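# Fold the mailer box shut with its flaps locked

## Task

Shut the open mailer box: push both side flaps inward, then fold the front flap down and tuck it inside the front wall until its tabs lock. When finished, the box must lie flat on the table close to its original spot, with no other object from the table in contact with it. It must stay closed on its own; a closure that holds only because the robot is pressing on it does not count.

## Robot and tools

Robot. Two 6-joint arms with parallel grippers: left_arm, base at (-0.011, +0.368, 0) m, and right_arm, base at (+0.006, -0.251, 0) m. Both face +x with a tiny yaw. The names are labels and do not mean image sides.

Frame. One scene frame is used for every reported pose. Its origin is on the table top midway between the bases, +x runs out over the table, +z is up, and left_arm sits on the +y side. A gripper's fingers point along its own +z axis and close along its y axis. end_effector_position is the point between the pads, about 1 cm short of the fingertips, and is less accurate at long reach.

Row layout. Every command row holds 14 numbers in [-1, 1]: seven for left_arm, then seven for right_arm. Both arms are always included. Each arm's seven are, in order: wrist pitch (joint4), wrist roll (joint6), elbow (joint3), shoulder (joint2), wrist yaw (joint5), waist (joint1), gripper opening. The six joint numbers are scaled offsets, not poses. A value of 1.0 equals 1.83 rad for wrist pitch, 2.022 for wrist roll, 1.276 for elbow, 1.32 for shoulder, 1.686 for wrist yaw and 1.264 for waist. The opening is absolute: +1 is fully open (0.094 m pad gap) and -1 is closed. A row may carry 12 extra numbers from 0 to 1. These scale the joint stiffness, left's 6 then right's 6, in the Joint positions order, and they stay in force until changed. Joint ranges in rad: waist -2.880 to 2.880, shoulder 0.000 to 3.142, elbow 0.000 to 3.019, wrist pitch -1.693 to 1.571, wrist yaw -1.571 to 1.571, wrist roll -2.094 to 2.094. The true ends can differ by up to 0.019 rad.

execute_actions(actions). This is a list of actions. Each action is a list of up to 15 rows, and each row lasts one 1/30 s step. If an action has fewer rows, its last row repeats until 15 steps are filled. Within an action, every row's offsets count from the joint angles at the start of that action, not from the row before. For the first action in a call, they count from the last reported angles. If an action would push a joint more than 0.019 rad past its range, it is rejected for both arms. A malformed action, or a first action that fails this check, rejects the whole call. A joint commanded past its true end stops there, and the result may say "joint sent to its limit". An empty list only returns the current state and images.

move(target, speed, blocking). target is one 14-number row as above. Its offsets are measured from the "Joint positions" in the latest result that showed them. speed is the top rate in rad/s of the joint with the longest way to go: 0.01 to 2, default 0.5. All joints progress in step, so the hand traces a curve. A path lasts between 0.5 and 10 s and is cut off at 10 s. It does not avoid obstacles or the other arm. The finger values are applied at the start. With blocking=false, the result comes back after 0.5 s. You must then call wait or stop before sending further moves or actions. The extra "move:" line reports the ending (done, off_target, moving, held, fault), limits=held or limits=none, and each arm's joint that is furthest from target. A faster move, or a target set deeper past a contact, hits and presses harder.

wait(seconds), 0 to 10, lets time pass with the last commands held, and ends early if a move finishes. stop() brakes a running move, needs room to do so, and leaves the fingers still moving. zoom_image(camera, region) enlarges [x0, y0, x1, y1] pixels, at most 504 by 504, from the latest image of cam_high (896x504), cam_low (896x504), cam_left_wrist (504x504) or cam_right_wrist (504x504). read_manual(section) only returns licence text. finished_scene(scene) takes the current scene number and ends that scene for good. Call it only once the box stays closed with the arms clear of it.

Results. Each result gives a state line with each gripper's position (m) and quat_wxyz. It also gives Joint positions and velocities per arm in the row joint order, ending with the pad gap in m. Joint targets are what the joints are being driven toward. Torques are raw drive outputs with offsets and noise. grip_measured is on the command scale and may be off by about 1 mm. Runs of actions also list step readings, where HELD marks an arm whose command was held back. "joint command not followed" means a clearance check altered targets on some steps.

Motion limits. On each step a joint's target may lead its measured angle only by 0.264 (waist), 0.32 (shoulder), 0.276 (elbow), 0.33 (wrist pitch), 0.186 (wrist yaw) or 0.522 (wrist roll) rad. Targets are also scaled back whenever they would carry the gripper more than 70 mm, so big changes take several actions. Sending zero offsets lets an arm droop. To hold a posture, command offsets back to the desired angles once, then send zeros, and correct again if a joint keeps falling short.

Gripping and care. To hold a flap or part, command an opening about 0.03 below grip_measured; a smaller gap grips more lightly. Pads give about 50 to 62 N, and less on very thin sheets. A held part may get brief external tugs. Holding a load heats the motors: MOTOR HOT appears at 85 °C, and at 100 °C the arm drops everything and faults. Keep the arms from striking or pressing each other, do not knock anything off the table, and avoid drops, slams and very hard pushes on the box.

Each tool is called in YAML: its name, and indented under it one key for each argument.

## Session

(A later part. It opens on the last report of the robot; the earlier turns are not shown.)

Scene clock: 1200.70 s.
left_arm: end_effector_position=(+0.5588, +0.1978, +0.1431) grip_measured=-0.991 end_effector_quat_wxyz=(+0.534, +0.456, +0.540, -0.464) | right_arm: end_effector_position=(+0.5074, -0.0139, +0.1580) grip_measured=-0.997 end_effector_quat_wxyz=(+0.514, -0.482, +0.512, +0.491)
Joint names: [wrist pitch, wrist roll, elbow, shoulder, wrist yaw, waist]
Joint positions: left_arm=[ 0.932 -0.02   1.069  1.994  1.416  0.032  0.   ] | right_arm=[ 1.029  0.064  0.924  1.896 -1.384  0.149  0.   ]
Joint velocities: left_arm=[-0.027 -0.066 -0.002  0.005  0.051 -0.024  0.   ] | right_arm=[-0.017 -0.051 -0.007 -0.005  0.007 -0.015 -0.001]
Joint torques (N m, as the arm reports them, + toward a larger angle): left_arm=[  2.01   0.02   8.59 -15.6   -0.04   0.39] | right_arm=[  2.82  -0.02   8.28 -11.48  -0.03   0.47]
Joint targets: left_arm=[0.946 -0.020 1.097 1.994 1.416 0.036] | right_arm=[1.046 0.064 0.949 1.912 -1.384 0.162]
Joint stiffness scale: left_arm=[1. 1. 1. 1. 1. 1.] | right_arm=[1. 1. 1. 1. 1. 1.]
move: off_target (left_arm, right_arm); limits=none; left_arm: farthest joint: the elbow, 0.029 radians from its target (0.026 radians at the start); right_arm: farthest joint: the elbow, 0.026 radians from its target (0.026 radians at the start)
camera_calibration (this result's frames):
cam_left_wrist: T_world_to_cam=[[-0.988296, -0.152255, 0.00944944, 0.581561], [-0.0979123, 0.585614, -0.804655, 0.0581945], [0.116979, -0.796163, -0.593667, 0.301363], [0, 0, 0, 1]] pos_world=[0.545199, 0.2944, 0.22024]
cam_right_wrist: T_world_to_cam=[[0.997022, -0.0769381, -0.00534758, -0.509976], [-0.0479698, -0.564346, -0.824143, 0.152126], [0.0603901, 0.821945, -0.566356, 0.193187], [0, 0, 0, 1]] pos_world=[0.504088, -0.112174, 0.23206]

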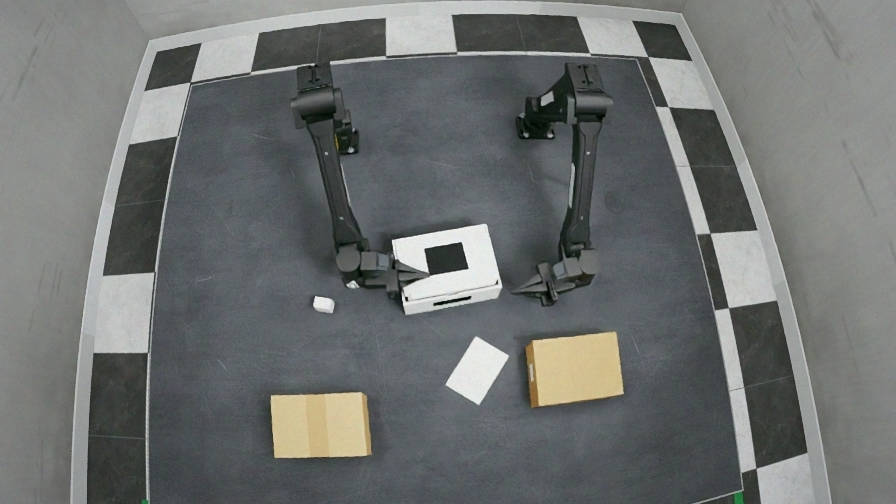

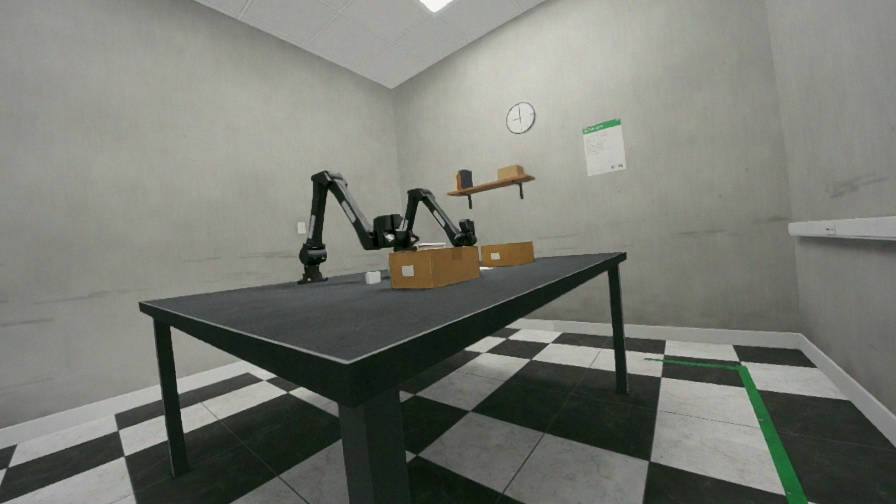

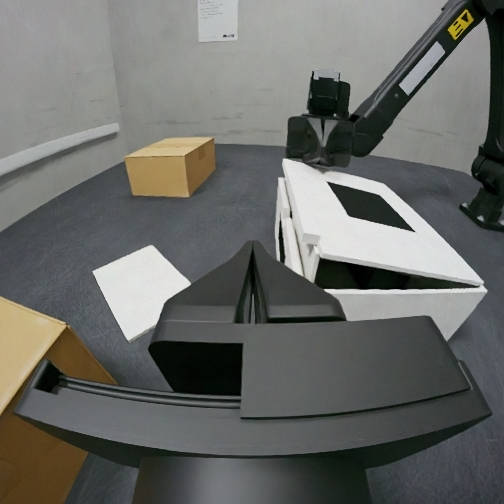

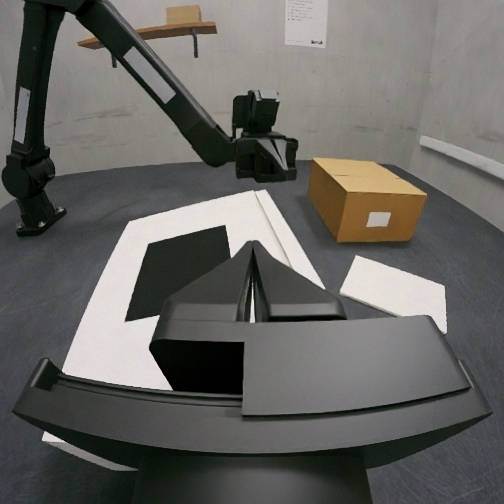

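move:
  target: [-0.03,0,0.01,-0.08,0,0,-1, 0.045,0,0.02,0.065,0,0.01,-1]
  speed: 0.06

move:
  target: [0.005,0,0.025,0,0,-0.125,-1, 0.008,0,0.02,0.012,0,0.01,-1]
  speed: 0.12

Scene clock: 1219.03 s.
left_arm: end_effector_position=(+0.5567, +0.1978, +0.1776) grip_measured=-0.991 end_effector_quat_wxyz=(+0.540, +0.461, +0.534, -0.459) | right_arm: end_effector_position=(+0.5079, -0.0139, +0.1362) grip_measured=-0.997 end_effector_quat_wxyz=(+0.517, -0.484, +0.509, +0.489)
Joint names: [wrist pitch, wrist roll, elbow, shoulder, wrist yaw, waist]
Joint positions: left_arm=[ 0.882 -0.02   1.069  1.922  1.416  0.032  0.   ] | right_arm=[ 1.097  0.064  0.924  1.953 -1.384  0.149  0.   ]
Joint velocities: left_arm=[-0.007 -0.007 -0.007 -0.005  0.007 -0.005 -0.   ] | right_arm=[-0.017 -0.007 -0.002 -0.005  0.051 -0.015  0.   ]
Joint torques (N m, as the arm reports them, + toward a larger angle): left_arm=[  1.1    0.01   7.73 -17.86  -0.05  -0.16] | right_arm=[  2.54  -0.02   7.9  -10.78  -0.08   0.83]
Joint targets: left_arm=[0.876 -0.020 1.082 1.889 1.416 0.032] | right_arm=[1.111 0.064 0.949 1.982 -1.384 0.162]
Joint stiffness scale: left_arm=[1. 1. 1. 1. 1. 1.] | right_arm=[1. 1. 1. 1. 1. 1.]
move: off_target (left_arm, right_arm); limits=none; left_arm: farthest joint: the shoulder, 0.034 radians from its target (0.106 radians at the start); right_arm: farthest joint: the shoulder, 0.029 radians from its target (0.086 radians at the start)
camera_calibration (this result's frames):
cam_left_wrist: T_world_to_cam=[[-0.988253, -0.152255, -0.0131714, 0.583181], [-0.0794709, 0.585612, -0.806686, 0.075844], [0.130536, -0.796164, -0.590833, 0.314035], [0, 0, 0, 1]] pos_world=[0.541365, 0.2944, 0.254406]
cam_right_wrist: T_world_to_cam=[[0.997021, -0.0769382, 0.00547034, -0.512065], [-0.0389266, -0.56313, -0.825451, 0.129843], [0.0665892, 0.822779, -0.564447, 0.17737], [0, 0, 0, 1]] pos_world=[0.503783, -0.112215, 0.210097]

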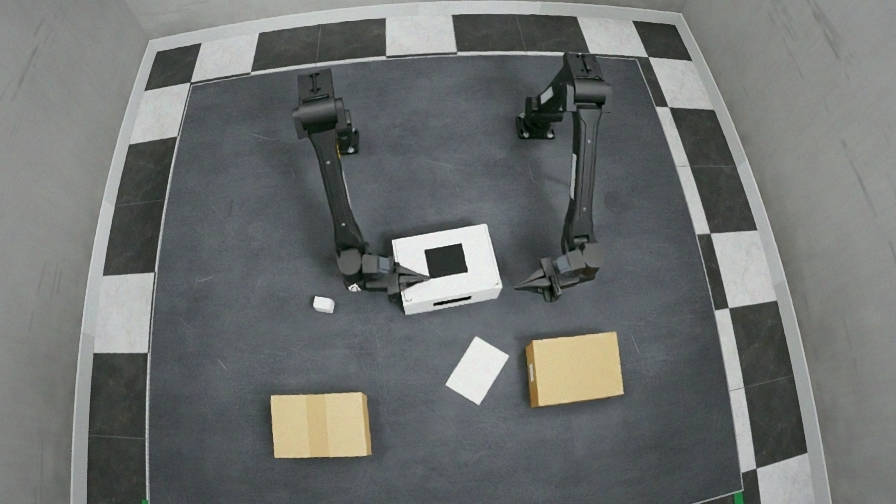

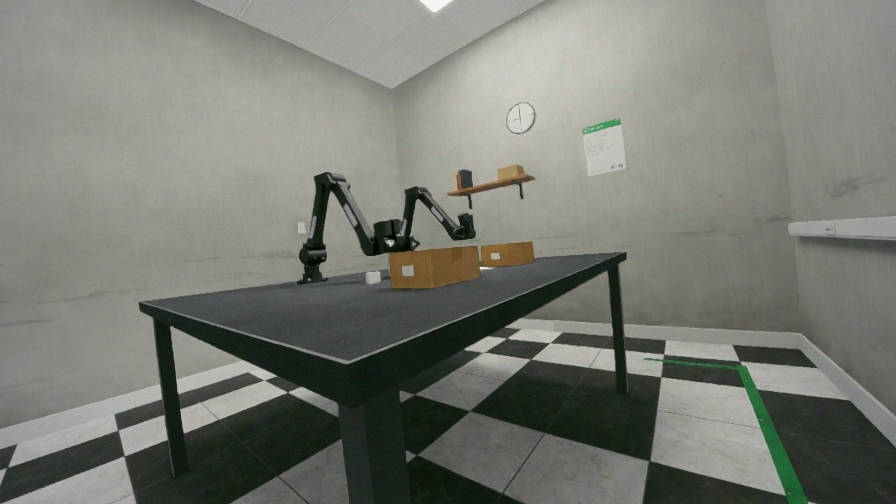

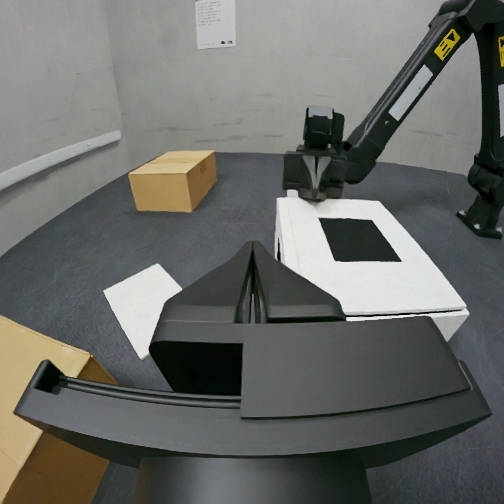

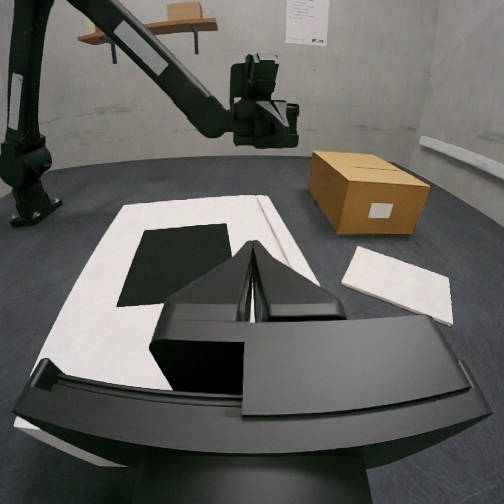

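Scene clock: 1220.73 s.
left_arm: end_effector_position=(+0.5231, +0.1112, +0.1776) grip_measured=-0.991 end_effector_quat_wxyz=(+0.503, +0.501, +0.496, -0.499) | right_arm: end_effector_position=(+0.5079, -0.0139, +0.1364) grip_measured=-0.997 end_effector_quat_wxyz=(+0.517, -0.484, +0.509, +0.489)
Joint names: [wrist pitch, wrist roll, elbow, shoulder, wrist yaw, waist]
Joint positions: left_arm=[ 0.882 -0.02   1.069  1.922  1.416 -0.125  0.   ] | right_arm=[ 1.097  0.064  0.924  1.953 -1.384  0.149  0.   ]
Joint velocities: left_arm=[-0.007 -0.022  0.007  0.005  0.066 -0.005 -0.   ] | right_arm=[ 0.002 -0.066  0.002 -0.024 -0.022  0.005 -0.   ]
Joint torques (N m, as the arm reports them, + toward a larger angle): left_arm=[  1.76   0.01   9.36 -15.22  -0.05  -0.22] | right_arm=[  2.36   0.02   7.65 -12.83  -0.05   0.06]
Joint targets: left_arm=[0.892 -0.020 1.101 1.922 1.416 -0.126] | right_arm=[1.112 0.064 0.949 1.969 -1.384 0.162]
Joint stiffness scale: left_arm=[1. 1. 1. 1. 1. 1.] | right_arm=[1. 1. 1. 1. 1. 1.]
move: off_target (left_arm, right_arm); limits=none; left_arm: farthest joint: the elbow, 0.032 radians from its target (0.032 radians at the start); right_arm: farthest joint: the elbow, 0.026 radians from its target (0.026 radians at the start)
camera_calibration (this result's frames):
cam_left_wrist: T_world_to_cam=[[-0.999906, 0.00392285, -0.0131714, 0.525565], [0.0129442, 0.590838, -0.806686, 0.0749421], [0.00461767, -0.806781, -0.590833, 0.316551], [0, 0, 0, 1]] pos_world=[0.523084, 0.209047, 0.254406]
cam_right_wrist: T_world_to_cam=[[0.997019, -0.0769385, 0.00584336, -0.512114], [-0.0386146, -0.563088, -0.825495, 0.129851], [0.0668026, 0.822808, -0.56438, 0.177363], [0, 0, 0, 1]] pos_world=[0.503753, -0.112219, 0.210283]

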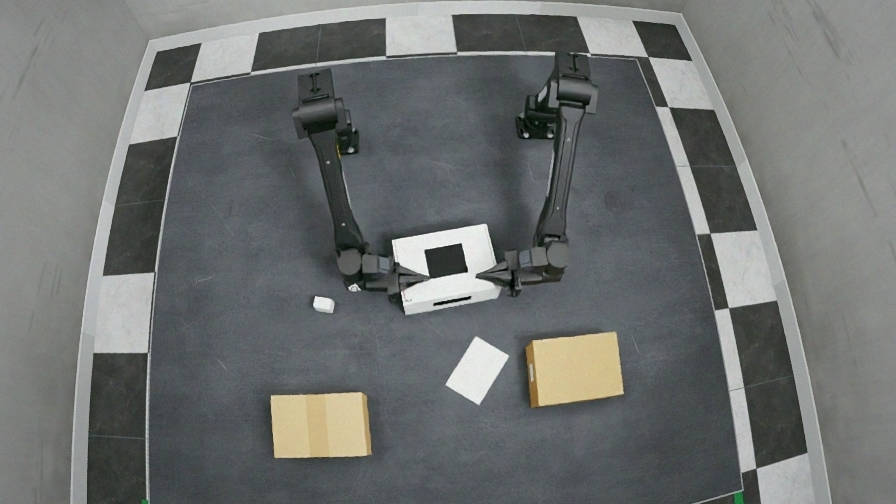

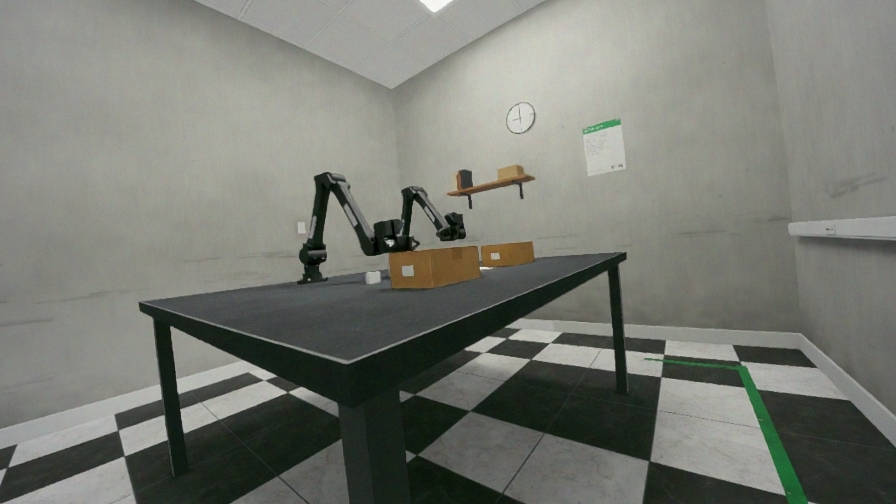

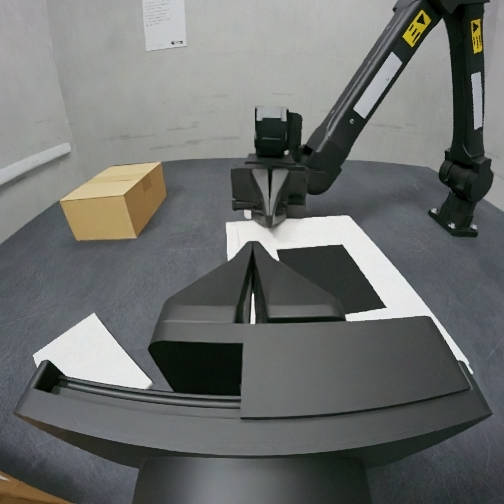

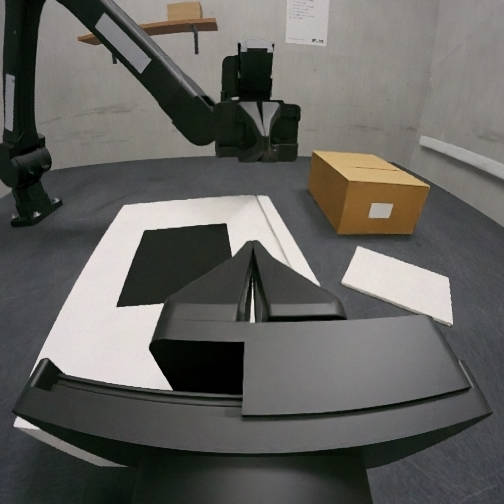

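Press with left too.

move:
  target: [0.075,0,0.02,0.115,0,0,-1, 0.015,0,0.02,0.035,0,0.01,-1]
  speed: 0.07

move:
  target: [-0.02,0,0.03,-0.09,0,0,-1, -0.02,0,0.025,-0.09,0,0,-1]
  speed: 0.1

move:
  target: [0.005,0,0.03,0,0,0.13,-1, 0.005,0,0.025,0,0,-0.22,-1]
  speed: 0.25

zoom_image:
  camera: "cam_high"
  region: [320,190,570,340]

Scene clock: 1234.10 s.
left_arm: end_effector_position=(+0.5249, +0.1109, +0.1361) grip_measured=-0.991 end_effector_quat_wxyz=(+0.511, +0.508, +0.487, -0.493) | right_arm: end_effector_position=(+0.5094, -0.0137, +0.1362) grip_measured=-0.997 end_effector_quat_wxyz=(+0.519, -0.485, +0.507, +0.488)
Joint names: [wrist pitch, wrist roll, elbow, shoulder, wrist yaw, waist]
Joint positions: left_arm=[ 1.014 -0.02   1.069  2.022  1.418 -0.125  0.   ] | right_arm=[ 1.114  0.074  0.929  1.959 -1.384  0.149  0.   ]
Joint velocities: left_arm=[-0.002 -0.022 -0.002  0.015  0.007 -0.005 -0.001] | right_arm=[-0.002 -0.007  0.002  0.005  0.007  0.005 -0.001]
Joint torques (N m, as the arm reports them, + toward a larger angle): left_arm=[  1.54   0.01   8.17 -11.67  -0.14  -0.13] | right_arm=[  2.5   -0.16   7.43 -10.96  -0.03   0.8 ]
Joint targets: left_arm=[1.020 -0.020 1.094 2.074 1.416 -0.125] | right_arm=[1.125 0.064 0.949 1.999 -1.384 0.162]
Joint stiffness scale: left_arm=[1. 1. 1. 1. 1. 1.] | right_arm=[1. 1. 1. 1. 1. 1.]
move: off_target (left_arm, right_arm); limits=none; left_arm: farthest joint: the shoulder, 0.052 radians from its target (0.152 radians at the start); right_arm: farthest joint: the shoulder, 0.040 radians from its target (0.047 radians at the start)
camera_calibration (this result's frames):
cam_left_wrist: T_world_to_cam=[[-0.998995, 0.00568737, -0.0444672, 0.530318], [0.0393393, 0.586861, -0.808732, 0.0285027], [0.0214965, -0.809668, -0.586495, 0.282637], [0, 0, 0, 1]] pos_world=[0.522587, 0.209099, 0.212398]
cam_right_wrist: T_world_to_cam=[[0.997019, -0.0764406, 0.0104838, -0.514133], [-0.0343194, -0.561061, -0.827062, 0.127893], [0.0691032, 0.824237, -0.562012, 0.175503], [0, 0, 0, 1]] pos_world=[0.504862, -0.112201, 0.2098]

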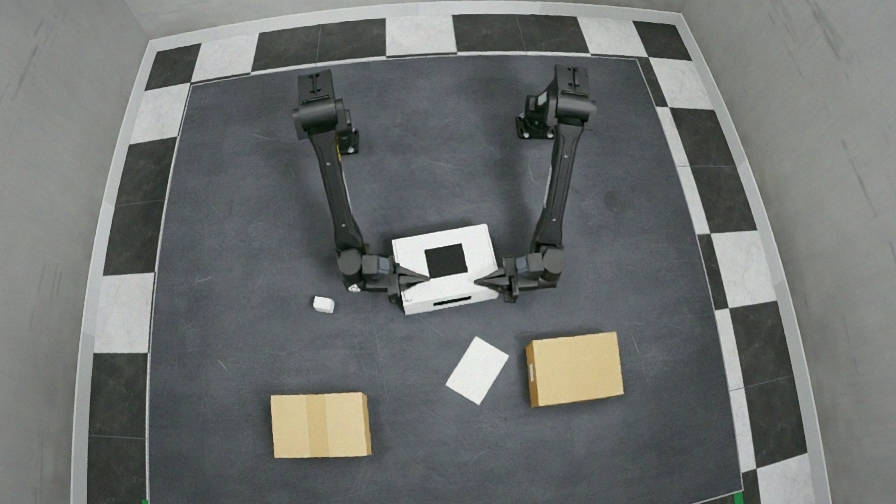

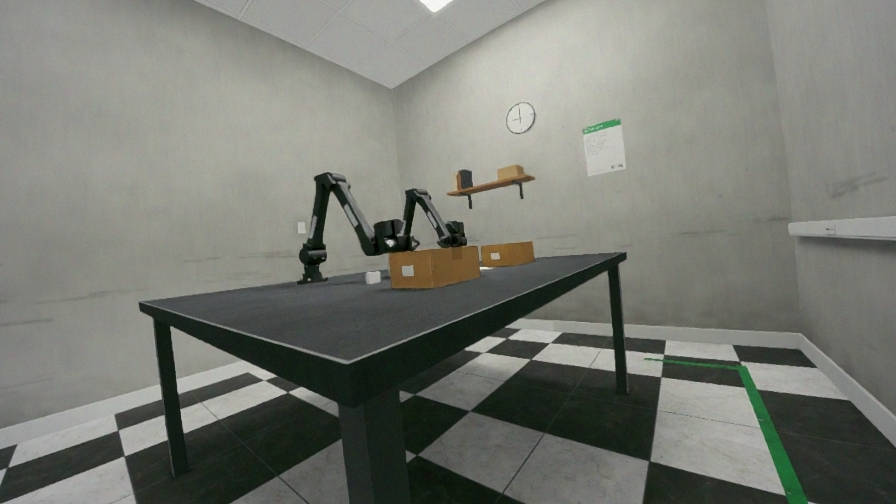

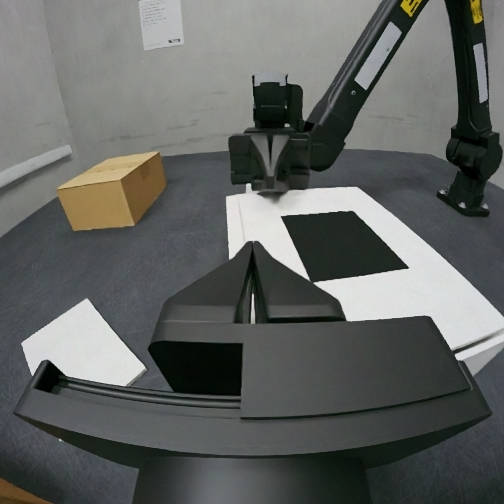

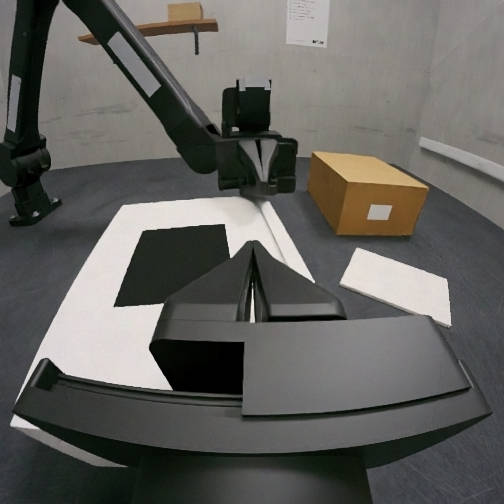

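Scene clock: 1235.67 s.
left_arm: end_effector_position=(+0.5227, +0.1112, +0.1806) grip_measured=-0.991 end_effector_quat_wxyz=(+0.527, +0.520, +0.470, -0.481) | right_arm: end_effector_position=(+0.5062, -0.0141, +0.1894) grip_measured=-0.997 end_effector_quat_wxyz=(+0.542, -0.502, +0.482, +0.471)
Joint names: [wrist pitch, wrist roll, elbow, shoulder, wrist yaw, waist]
Joint positions: left_arm=[ 0.983 -0.02   1.069  1.935  1.418 -0.125  0.   ] | right_arm=[ 1.09   0.074  0.929  1.85  -1.384  0.149  0.   ]
Joint velocities: left_arm=[ 0.002  0.037 -0.012  0.005 -0.022 -0.015  0.   ] | right_arm=[-0.017 -0.051  0.002 -0.005  0.066 -0.005 -0.001]
Joint torques (N m, as the arm reports them, + toward a larger angle): left_arm=[  1.     0.01   9.77 -17.48  -0.13  -0.07] | right_arm=[  1.33   0.     9.09 -13.9    0.05   0.07]
Joint targets: left_arm=[0.977 -0.020 1.107 1.904 1.417 -0.125] | right_arm=[1.077 0.073 0.961 1.841 -1.384 0.149]
Joint stiffness scale: left_arm=[1. 1. 1. 1. 1. 1.] | right_arm=[1. 1. 1. 1. 1. 1.]
move: off_target (left_arm, right_arm); limits=none; left_arm: farthest joint: the elbow, 0.038 radians from its target (0.038 radians at the start); right_arm: farthest joint: the elbow, 0.032 radians from its target (0.032 radians at the start)
camera_calibration (this result's frames):
cam_left_wrist: T_world_to_cam=[[-0.994959, 0.00543088, -0.100133, 0.538077], [0.0847228, 0.579722, -0.810398, 0.0417599], [0.0536479, -0.814796, -0.57726, 0.291158], [0, 0, 0, 1]] pos_world=[0.516206, 0.210103, 0.255795]
cam_right_wrist: T_world_to_cam=[[0.992669, -0.0770158, 0.0931487, -0.524997], [0.035409, -0.551562, -0.833382, 0.137544], [0.115561, 0.830571, -0.544792, 0.179267], [0, 0, 0, 1]] pos_world=[0.495562, -0.113463, 0.261193]

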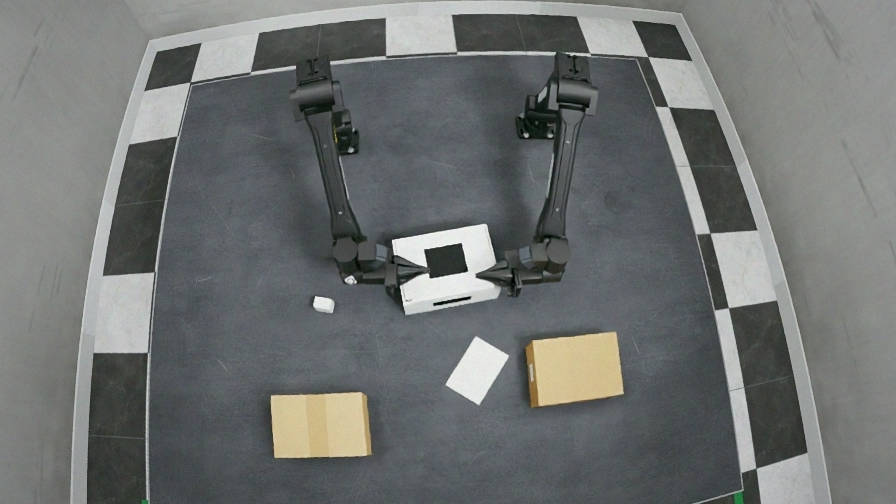

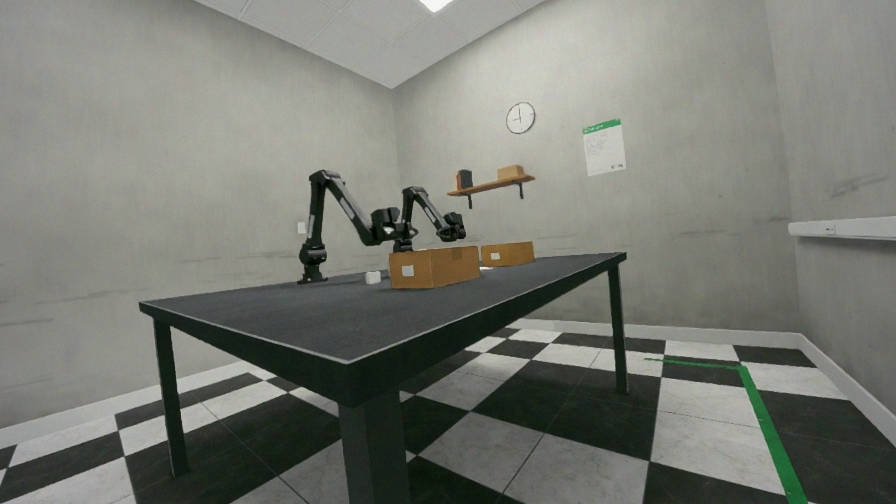

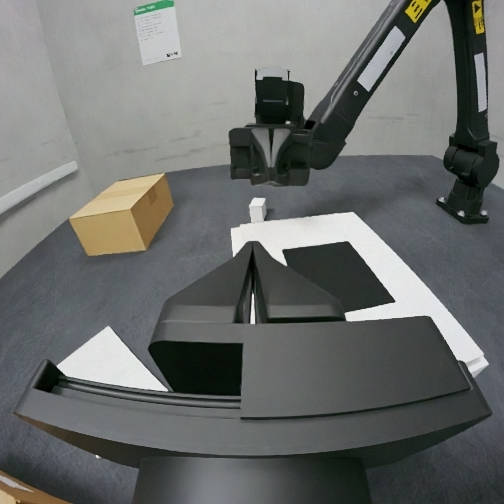

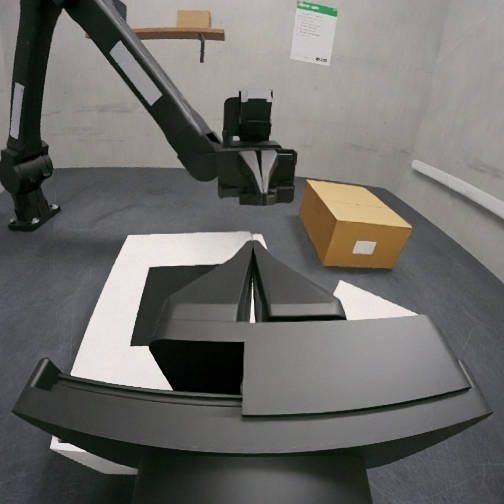

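Scene clock: 1237.17 s.
left_arm: end_effector_position=(+0.5576, +0.2025, +0.1806) grip_measured=-0.991 end_effector_quat_wxyz=(+0.565, +0.479, +0.511, -0.436) | right_arm: end_effector_position=(+0.5516, -0.1577, +0.1894) grip_measured=-0.997 end_effector_quat_wxyz=(+0.601, -0.432, +0.546, +0.392)
Joint names: [wrist pitch, wrist roll, elbow, shoulder, wrist yaw, waist]
Joint positions: left_arm=[ 0.983 -0.02   1.069  1.935  1.418  0.041  0.   ] | right_arm=[ 1.09   0.074  0.929  1.85  -1.384 -0.124  0.   ]
Joint velocities: left_arm=[-0.002 -0.066 -0.007  0.005  0.007  0.015  0.001] | right_arm=[ 0.002 -0.095  0.012 -0.005  0.022 -0.005 -0.001]
Joint torques (N m, as the arm reports them, + toward a larger angle): left_arm=[  1.71   0.01   9.78 -15.2   -0.12  -0.07] | right_arm=[  2.31  -0.02   9.21 -13.43   0.01  -0.31]
Joint targets: left_arm=[0.993 -0.020 1.107 1.935 1.418 0.040] | right_arm=[1.099 0.074 0.961 1.850 -1.384 -0.129]
Joint stiffness scale: left_arm=[1. 1. 1. 1. 1. 1.] | right_arm=[1. 1. 1. 1. 1. 1.]
move: off_target (left_arm, right_arm); limits=none; left_arm: farthest joint: the elbow, 0.038 radians from its target (0.038 radians at the start); right_arm: farthest joint: the elbow, 0.032 radians from its target (0.032 radians at the start)
camera_calibration (this result's frames):
cam_left_wrist: T_world_to_cam=[[-0.98231, -0.158243, -0.100133, 0.598463], [-0.0117533, 0.585762, -0.810398, 0.03847], [0.186894, -0.794885, -0.57726, 0.285302], [0, 0, 0, 1]] pos_world=[0.535007, 0.298951, 0.255795]
cam_right_wrist: T_world_to_cam=[[0.935095, -0.341936, 0.0931487, -0.591213], [-0.114689, -0.540667, -0.833382, 0.141229], [0.335326, 0.768608, -0.544792, 0.162309], [0, 0, 0, 1]] pos_world=[0.514612, -0.250551, 0.261193]

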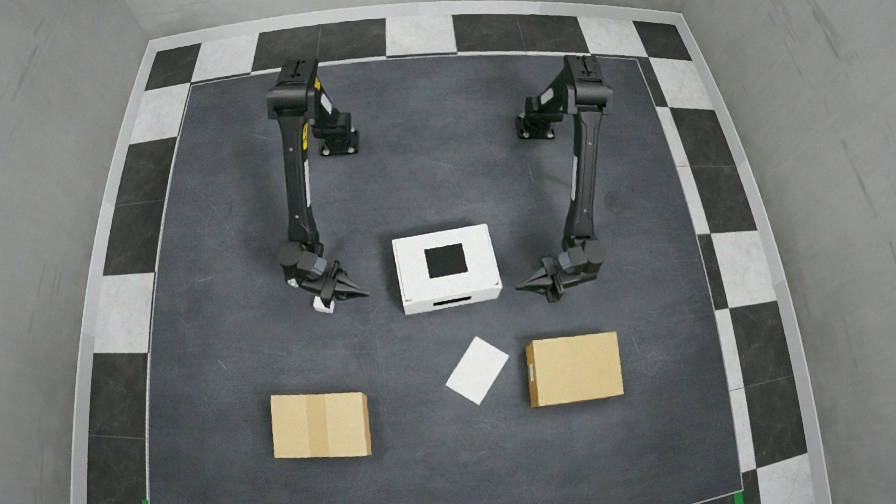

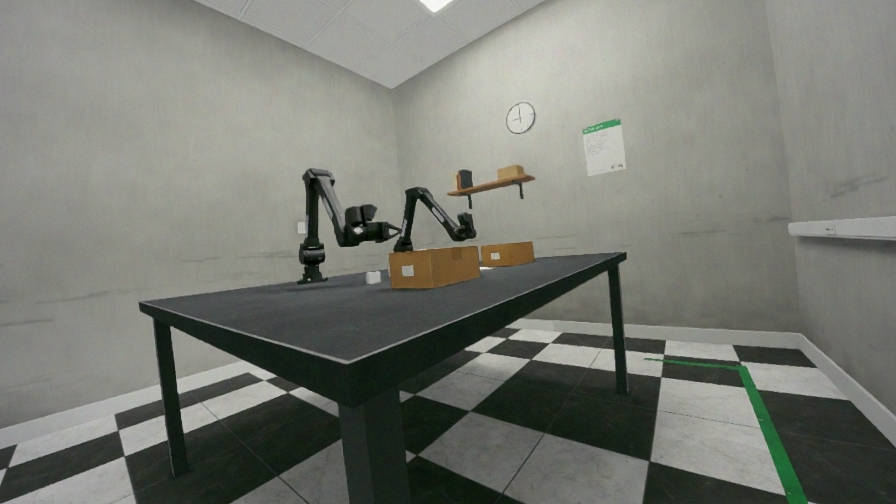

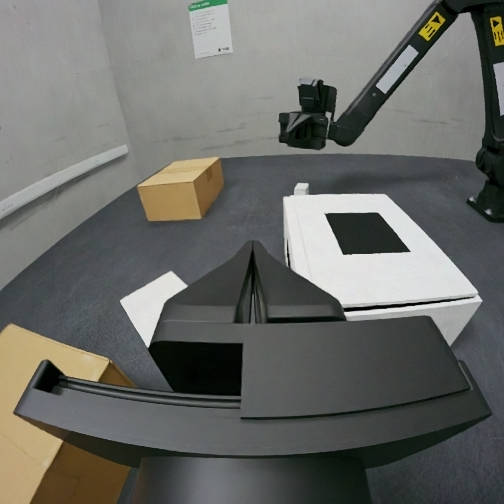

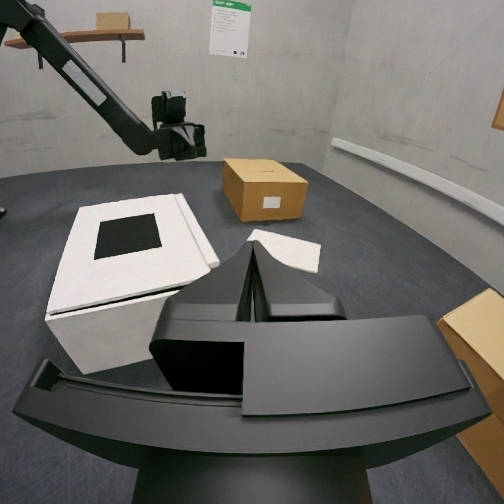

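Region (320, 190, 570, 340) of cam_high's 896x504 image, scaled by 2.016, with more detail than that image has; it fills the top 302 rows of this view, and the rest is white.

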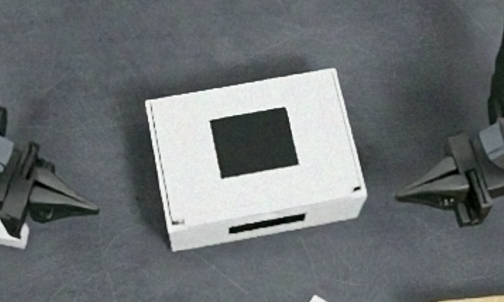

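move:
  target: [0.14,0,-0.19,0.095,0,0,-1, -1,-0.036,0.385,-0.13,0.82,0,-1]
  speed: 0.7

move:
  target: [0.008,0,0.02,0,0,0,-1, -0.08,0,0.03,0,0,0.5,-1]
  speed: 0.4

zoom_image:
  camera: "cam_high"
  region: [320,190,570,340]

Scene clock: 1261.90 s.
left_arm: end_effector_position=(+0.4774, +0.2018, +0.0798) grip_measured=-0.991 end_effector_quat_wxyz=(+0.536, +0.454, +0.541, -0.462) | right_arm: end_effector_position=(+0.6217, -0.3372, +0.1706) grip_measured=-0.997 end_effector_quat_wxyz=(+0.263, +0.073, +0.962, -0.014)
Joint names: [wrist pitch, wrist roll, elbow, shoulder, wrist yaw, waist]
Joint positions: left_arm=[ 1.224 -0.02   0.825  2.041  1.418  0.041  0.   ] | right_arm=[-0.729  0.013  1.376  1.686 -0.005 -0.124  0.   ]
Joint velocities: left_arm=[ 0.012 -0.007  0.027 -0.015 -0.037 -0.015 -0.   ] | right_arm=[-0.002  0.081 -0.002 -0.005  0.022 -0.015 -0.002]
Joint torques (N m, as the arm reports them, + toward a larger angle): left_arm=[  2.05   0.02   4.18 -12.2   -0.04  -0.12] | right_arm=[  1.28  -0.14  12.85 -14.53   0.04  -0.31]
Joint targets: left_arm=[1.240 -0.020 0.826 2.061 1.418 0.041] | right_arm=[-0.740 0.002 1.420 1.678 -0.002 -0.124]
Joint stiffness scale: left_arm=[1. 1. 1. 1. 1. 1.] | right_arm=[1. 1. 1. 1. 1. 1.]
move: off_target (right_arm); limits=none; left_arm: farthest joint: the shoulder, 0.020 radians from its target (0.125 radians at the start); right_arm: farthest joint: the elbow, 0.044 radians from its target (0.492 radians at the start)
camera_calibration (this result's frames):
cam_left_wrist: T_world_to_cam=[[-0.987365, -0.158285, 0.00756161, 0.503235], [-0.0999501, 0.585029, -0.80483, -0.00195211], [0.122969, -0.795416, -0.593458, 0.273512], [0, 0, 0, 1]] pos_world=[0.463048, 0.298353, 0.156942]
cam_right_wrist: T_world_to_cam=[[-0.157451, -0.987466, 0.0109927, -0.24079], [-0.984184, 0.157824, 0.0804522, 0.656804], [-0.0811787, 0.00184848, -0.996698, 0.344022], [0, 0, 0, 1]] pos_world=[0.636431, -0.342067, 0.292692]

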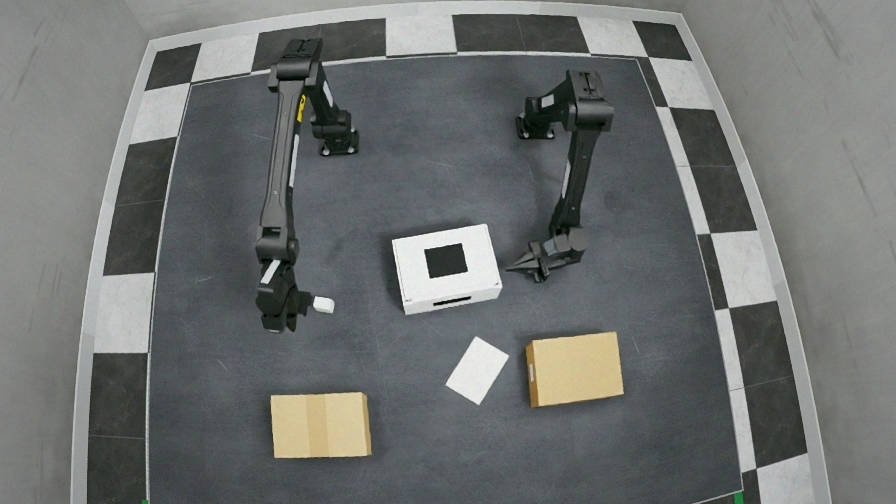

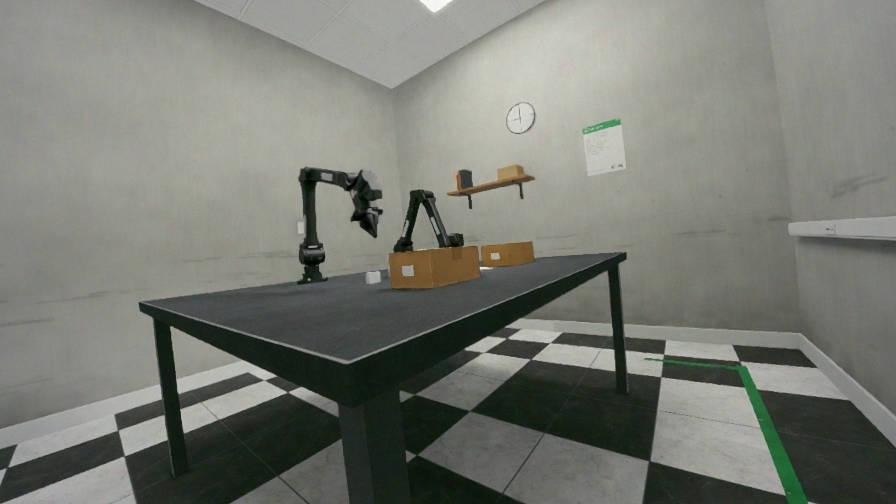

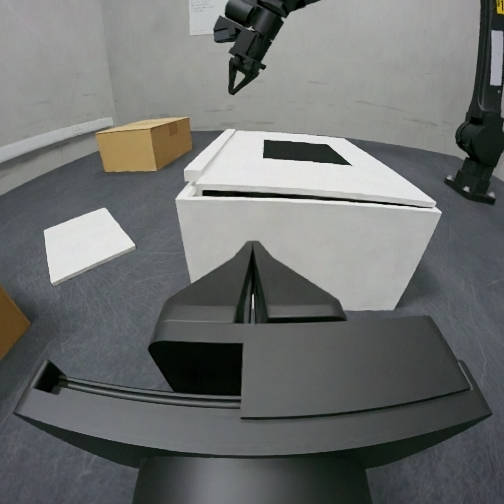

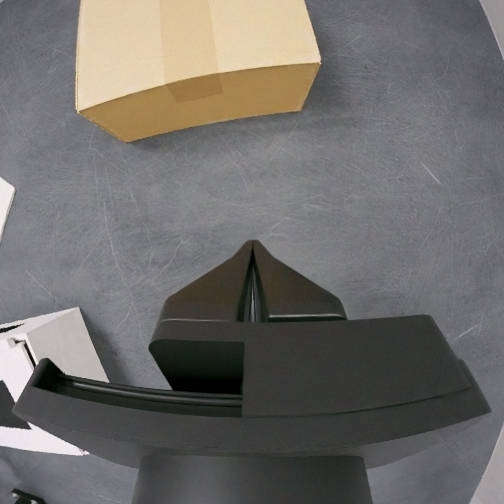

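Scene clock: 1263.90 s.
left_arm: end_effector_position=(+0.4774, +0.2018, +0.0798) grip_measured=-0.991 end_effector_quat_wxyz=(+0.536, +0.454, +0.541, -0.462) | right_arm: end_effector_position=(+0.5264, +0.0307, +0.1557) grip_measured=-0.997 end_effector_quat_wxyz=(+0.190, -0.235, +0.952, +0.052)
Joint names: [wrist pitch, wrist roll, elbow, shoulder, wrist yaw, waist]
Joint positions: left_arm=[ 1.224 -0.02   0.825  2.041  1.418  0.041  0.   ] | right_arm=[-0.865  0.013  1.376  1.686 -0.005  0.512  0.   ]
Joint velocities: left_arm=[ 0.007  0.081  0.017 -0.015 -0.022  0.005  0.   ] | right_arm=[-0.012 -0.066 -0.002 -0.015  0.037  0.005  0.001]
Joint torques (N m, as the arm reports them, + toward a larger angle): left_arm=[  2.     0.02   6.23 -13.69  -0.04  -0.1 ] | right_arm=[  0.89   0.03  12.2  -14.22  -0.06  -0.16]
Joint targets: left_arm=[1.238 -0.020 0.851 2.041 1.418 0.041] | right_arm=[-0.876 0.013 1.415 1.686 -0.005 0.508]
Joint stiffness scale: left_arm=[1. 1. 1. 1. 1. 1.] | right_arm=[1. 1. 1. 1. 1. 1.]
move: off_target (left_arm, right_arm); limits=none; left_arm: farthest joint: the elbow, 0.025 radians from its target (0.025 radians at the start); right_arm: farthest joint: the elbow, 0.038 radians from its target (0.038 radians at the start)
camera_calibration (this result's frames):
cam_left_wrist: T_world_to_cam=[[-0.987365, -0.158285, 0.00756161, 0.503235], [-0.0999501, 0.585029, -0.80483, -0.00195211], [0.122969, -0.795416, -0.593458, 0.273512], [0, 0, 0, 1]] pos_world=[0.463048, 0.298353, 0.156942]
cam_right_wrist: T_world_to_cam=[[0.460917, -0.887342, 0.013422, -0.221281], [-0.868134, -0.447699, 0.214262, 0.442768], [-0.184115, -0.110409, -0.976684, 0.375287], [0, 0, 0, 1]] pos_world=[0.55547, 0.0433105, 0.274638]

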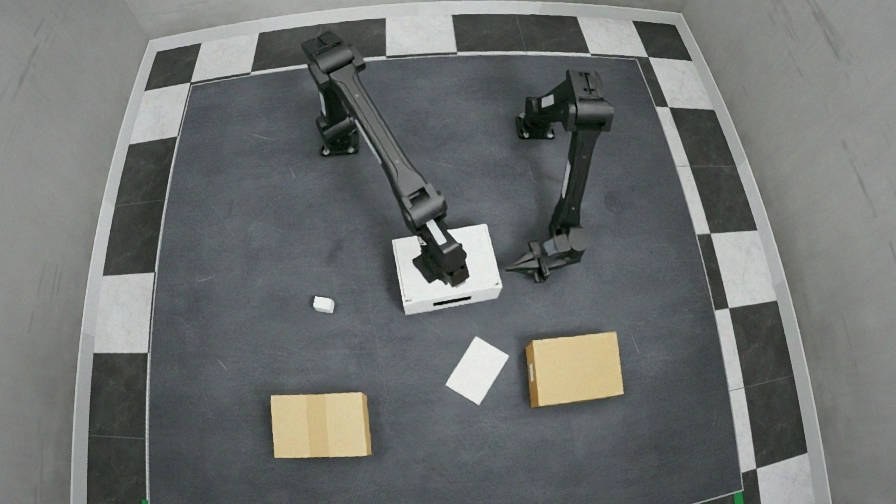

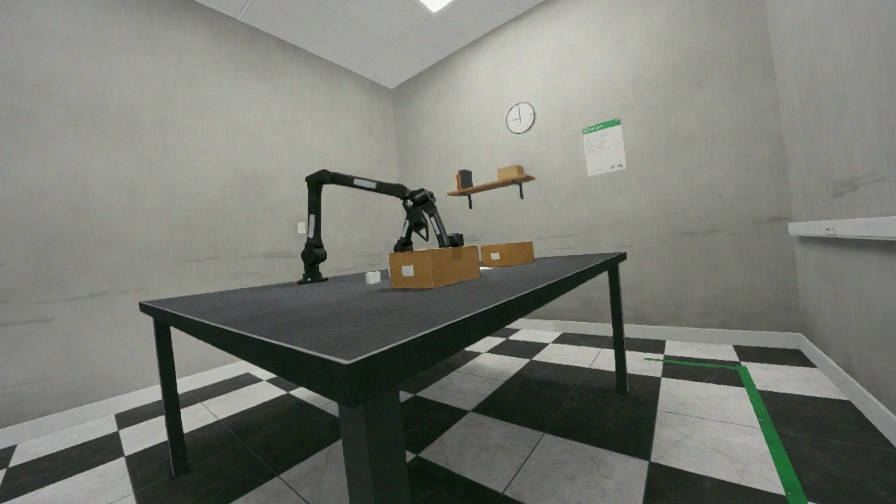

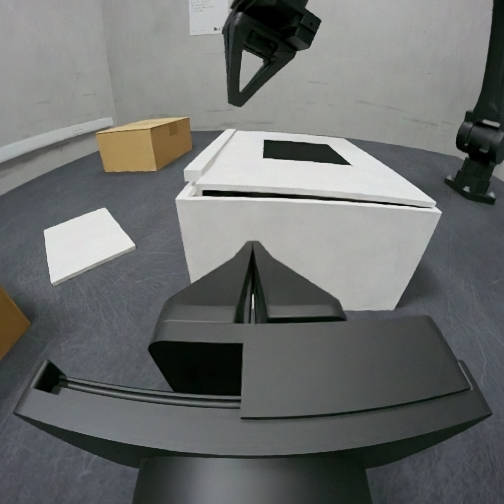

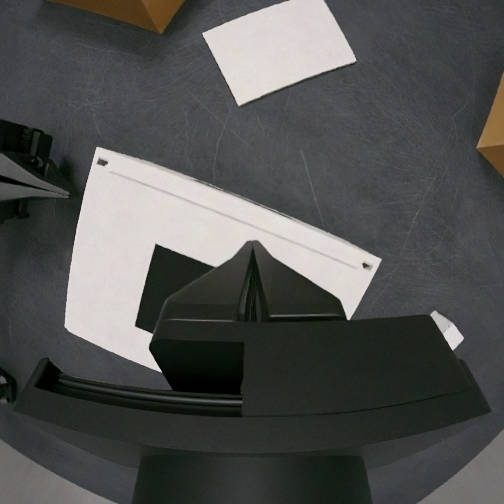

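Region (320, 190, 570, 340) of cam_high's 896x504 image, scaled by 2.016, with more detail than that image has; it fills the top 302 rows of this view, and the rest is white.

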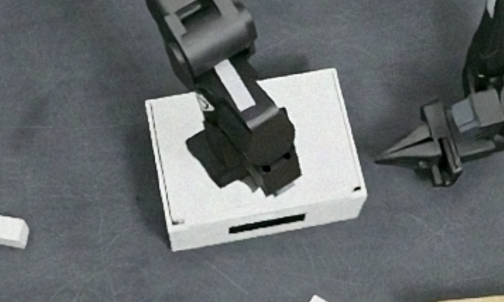

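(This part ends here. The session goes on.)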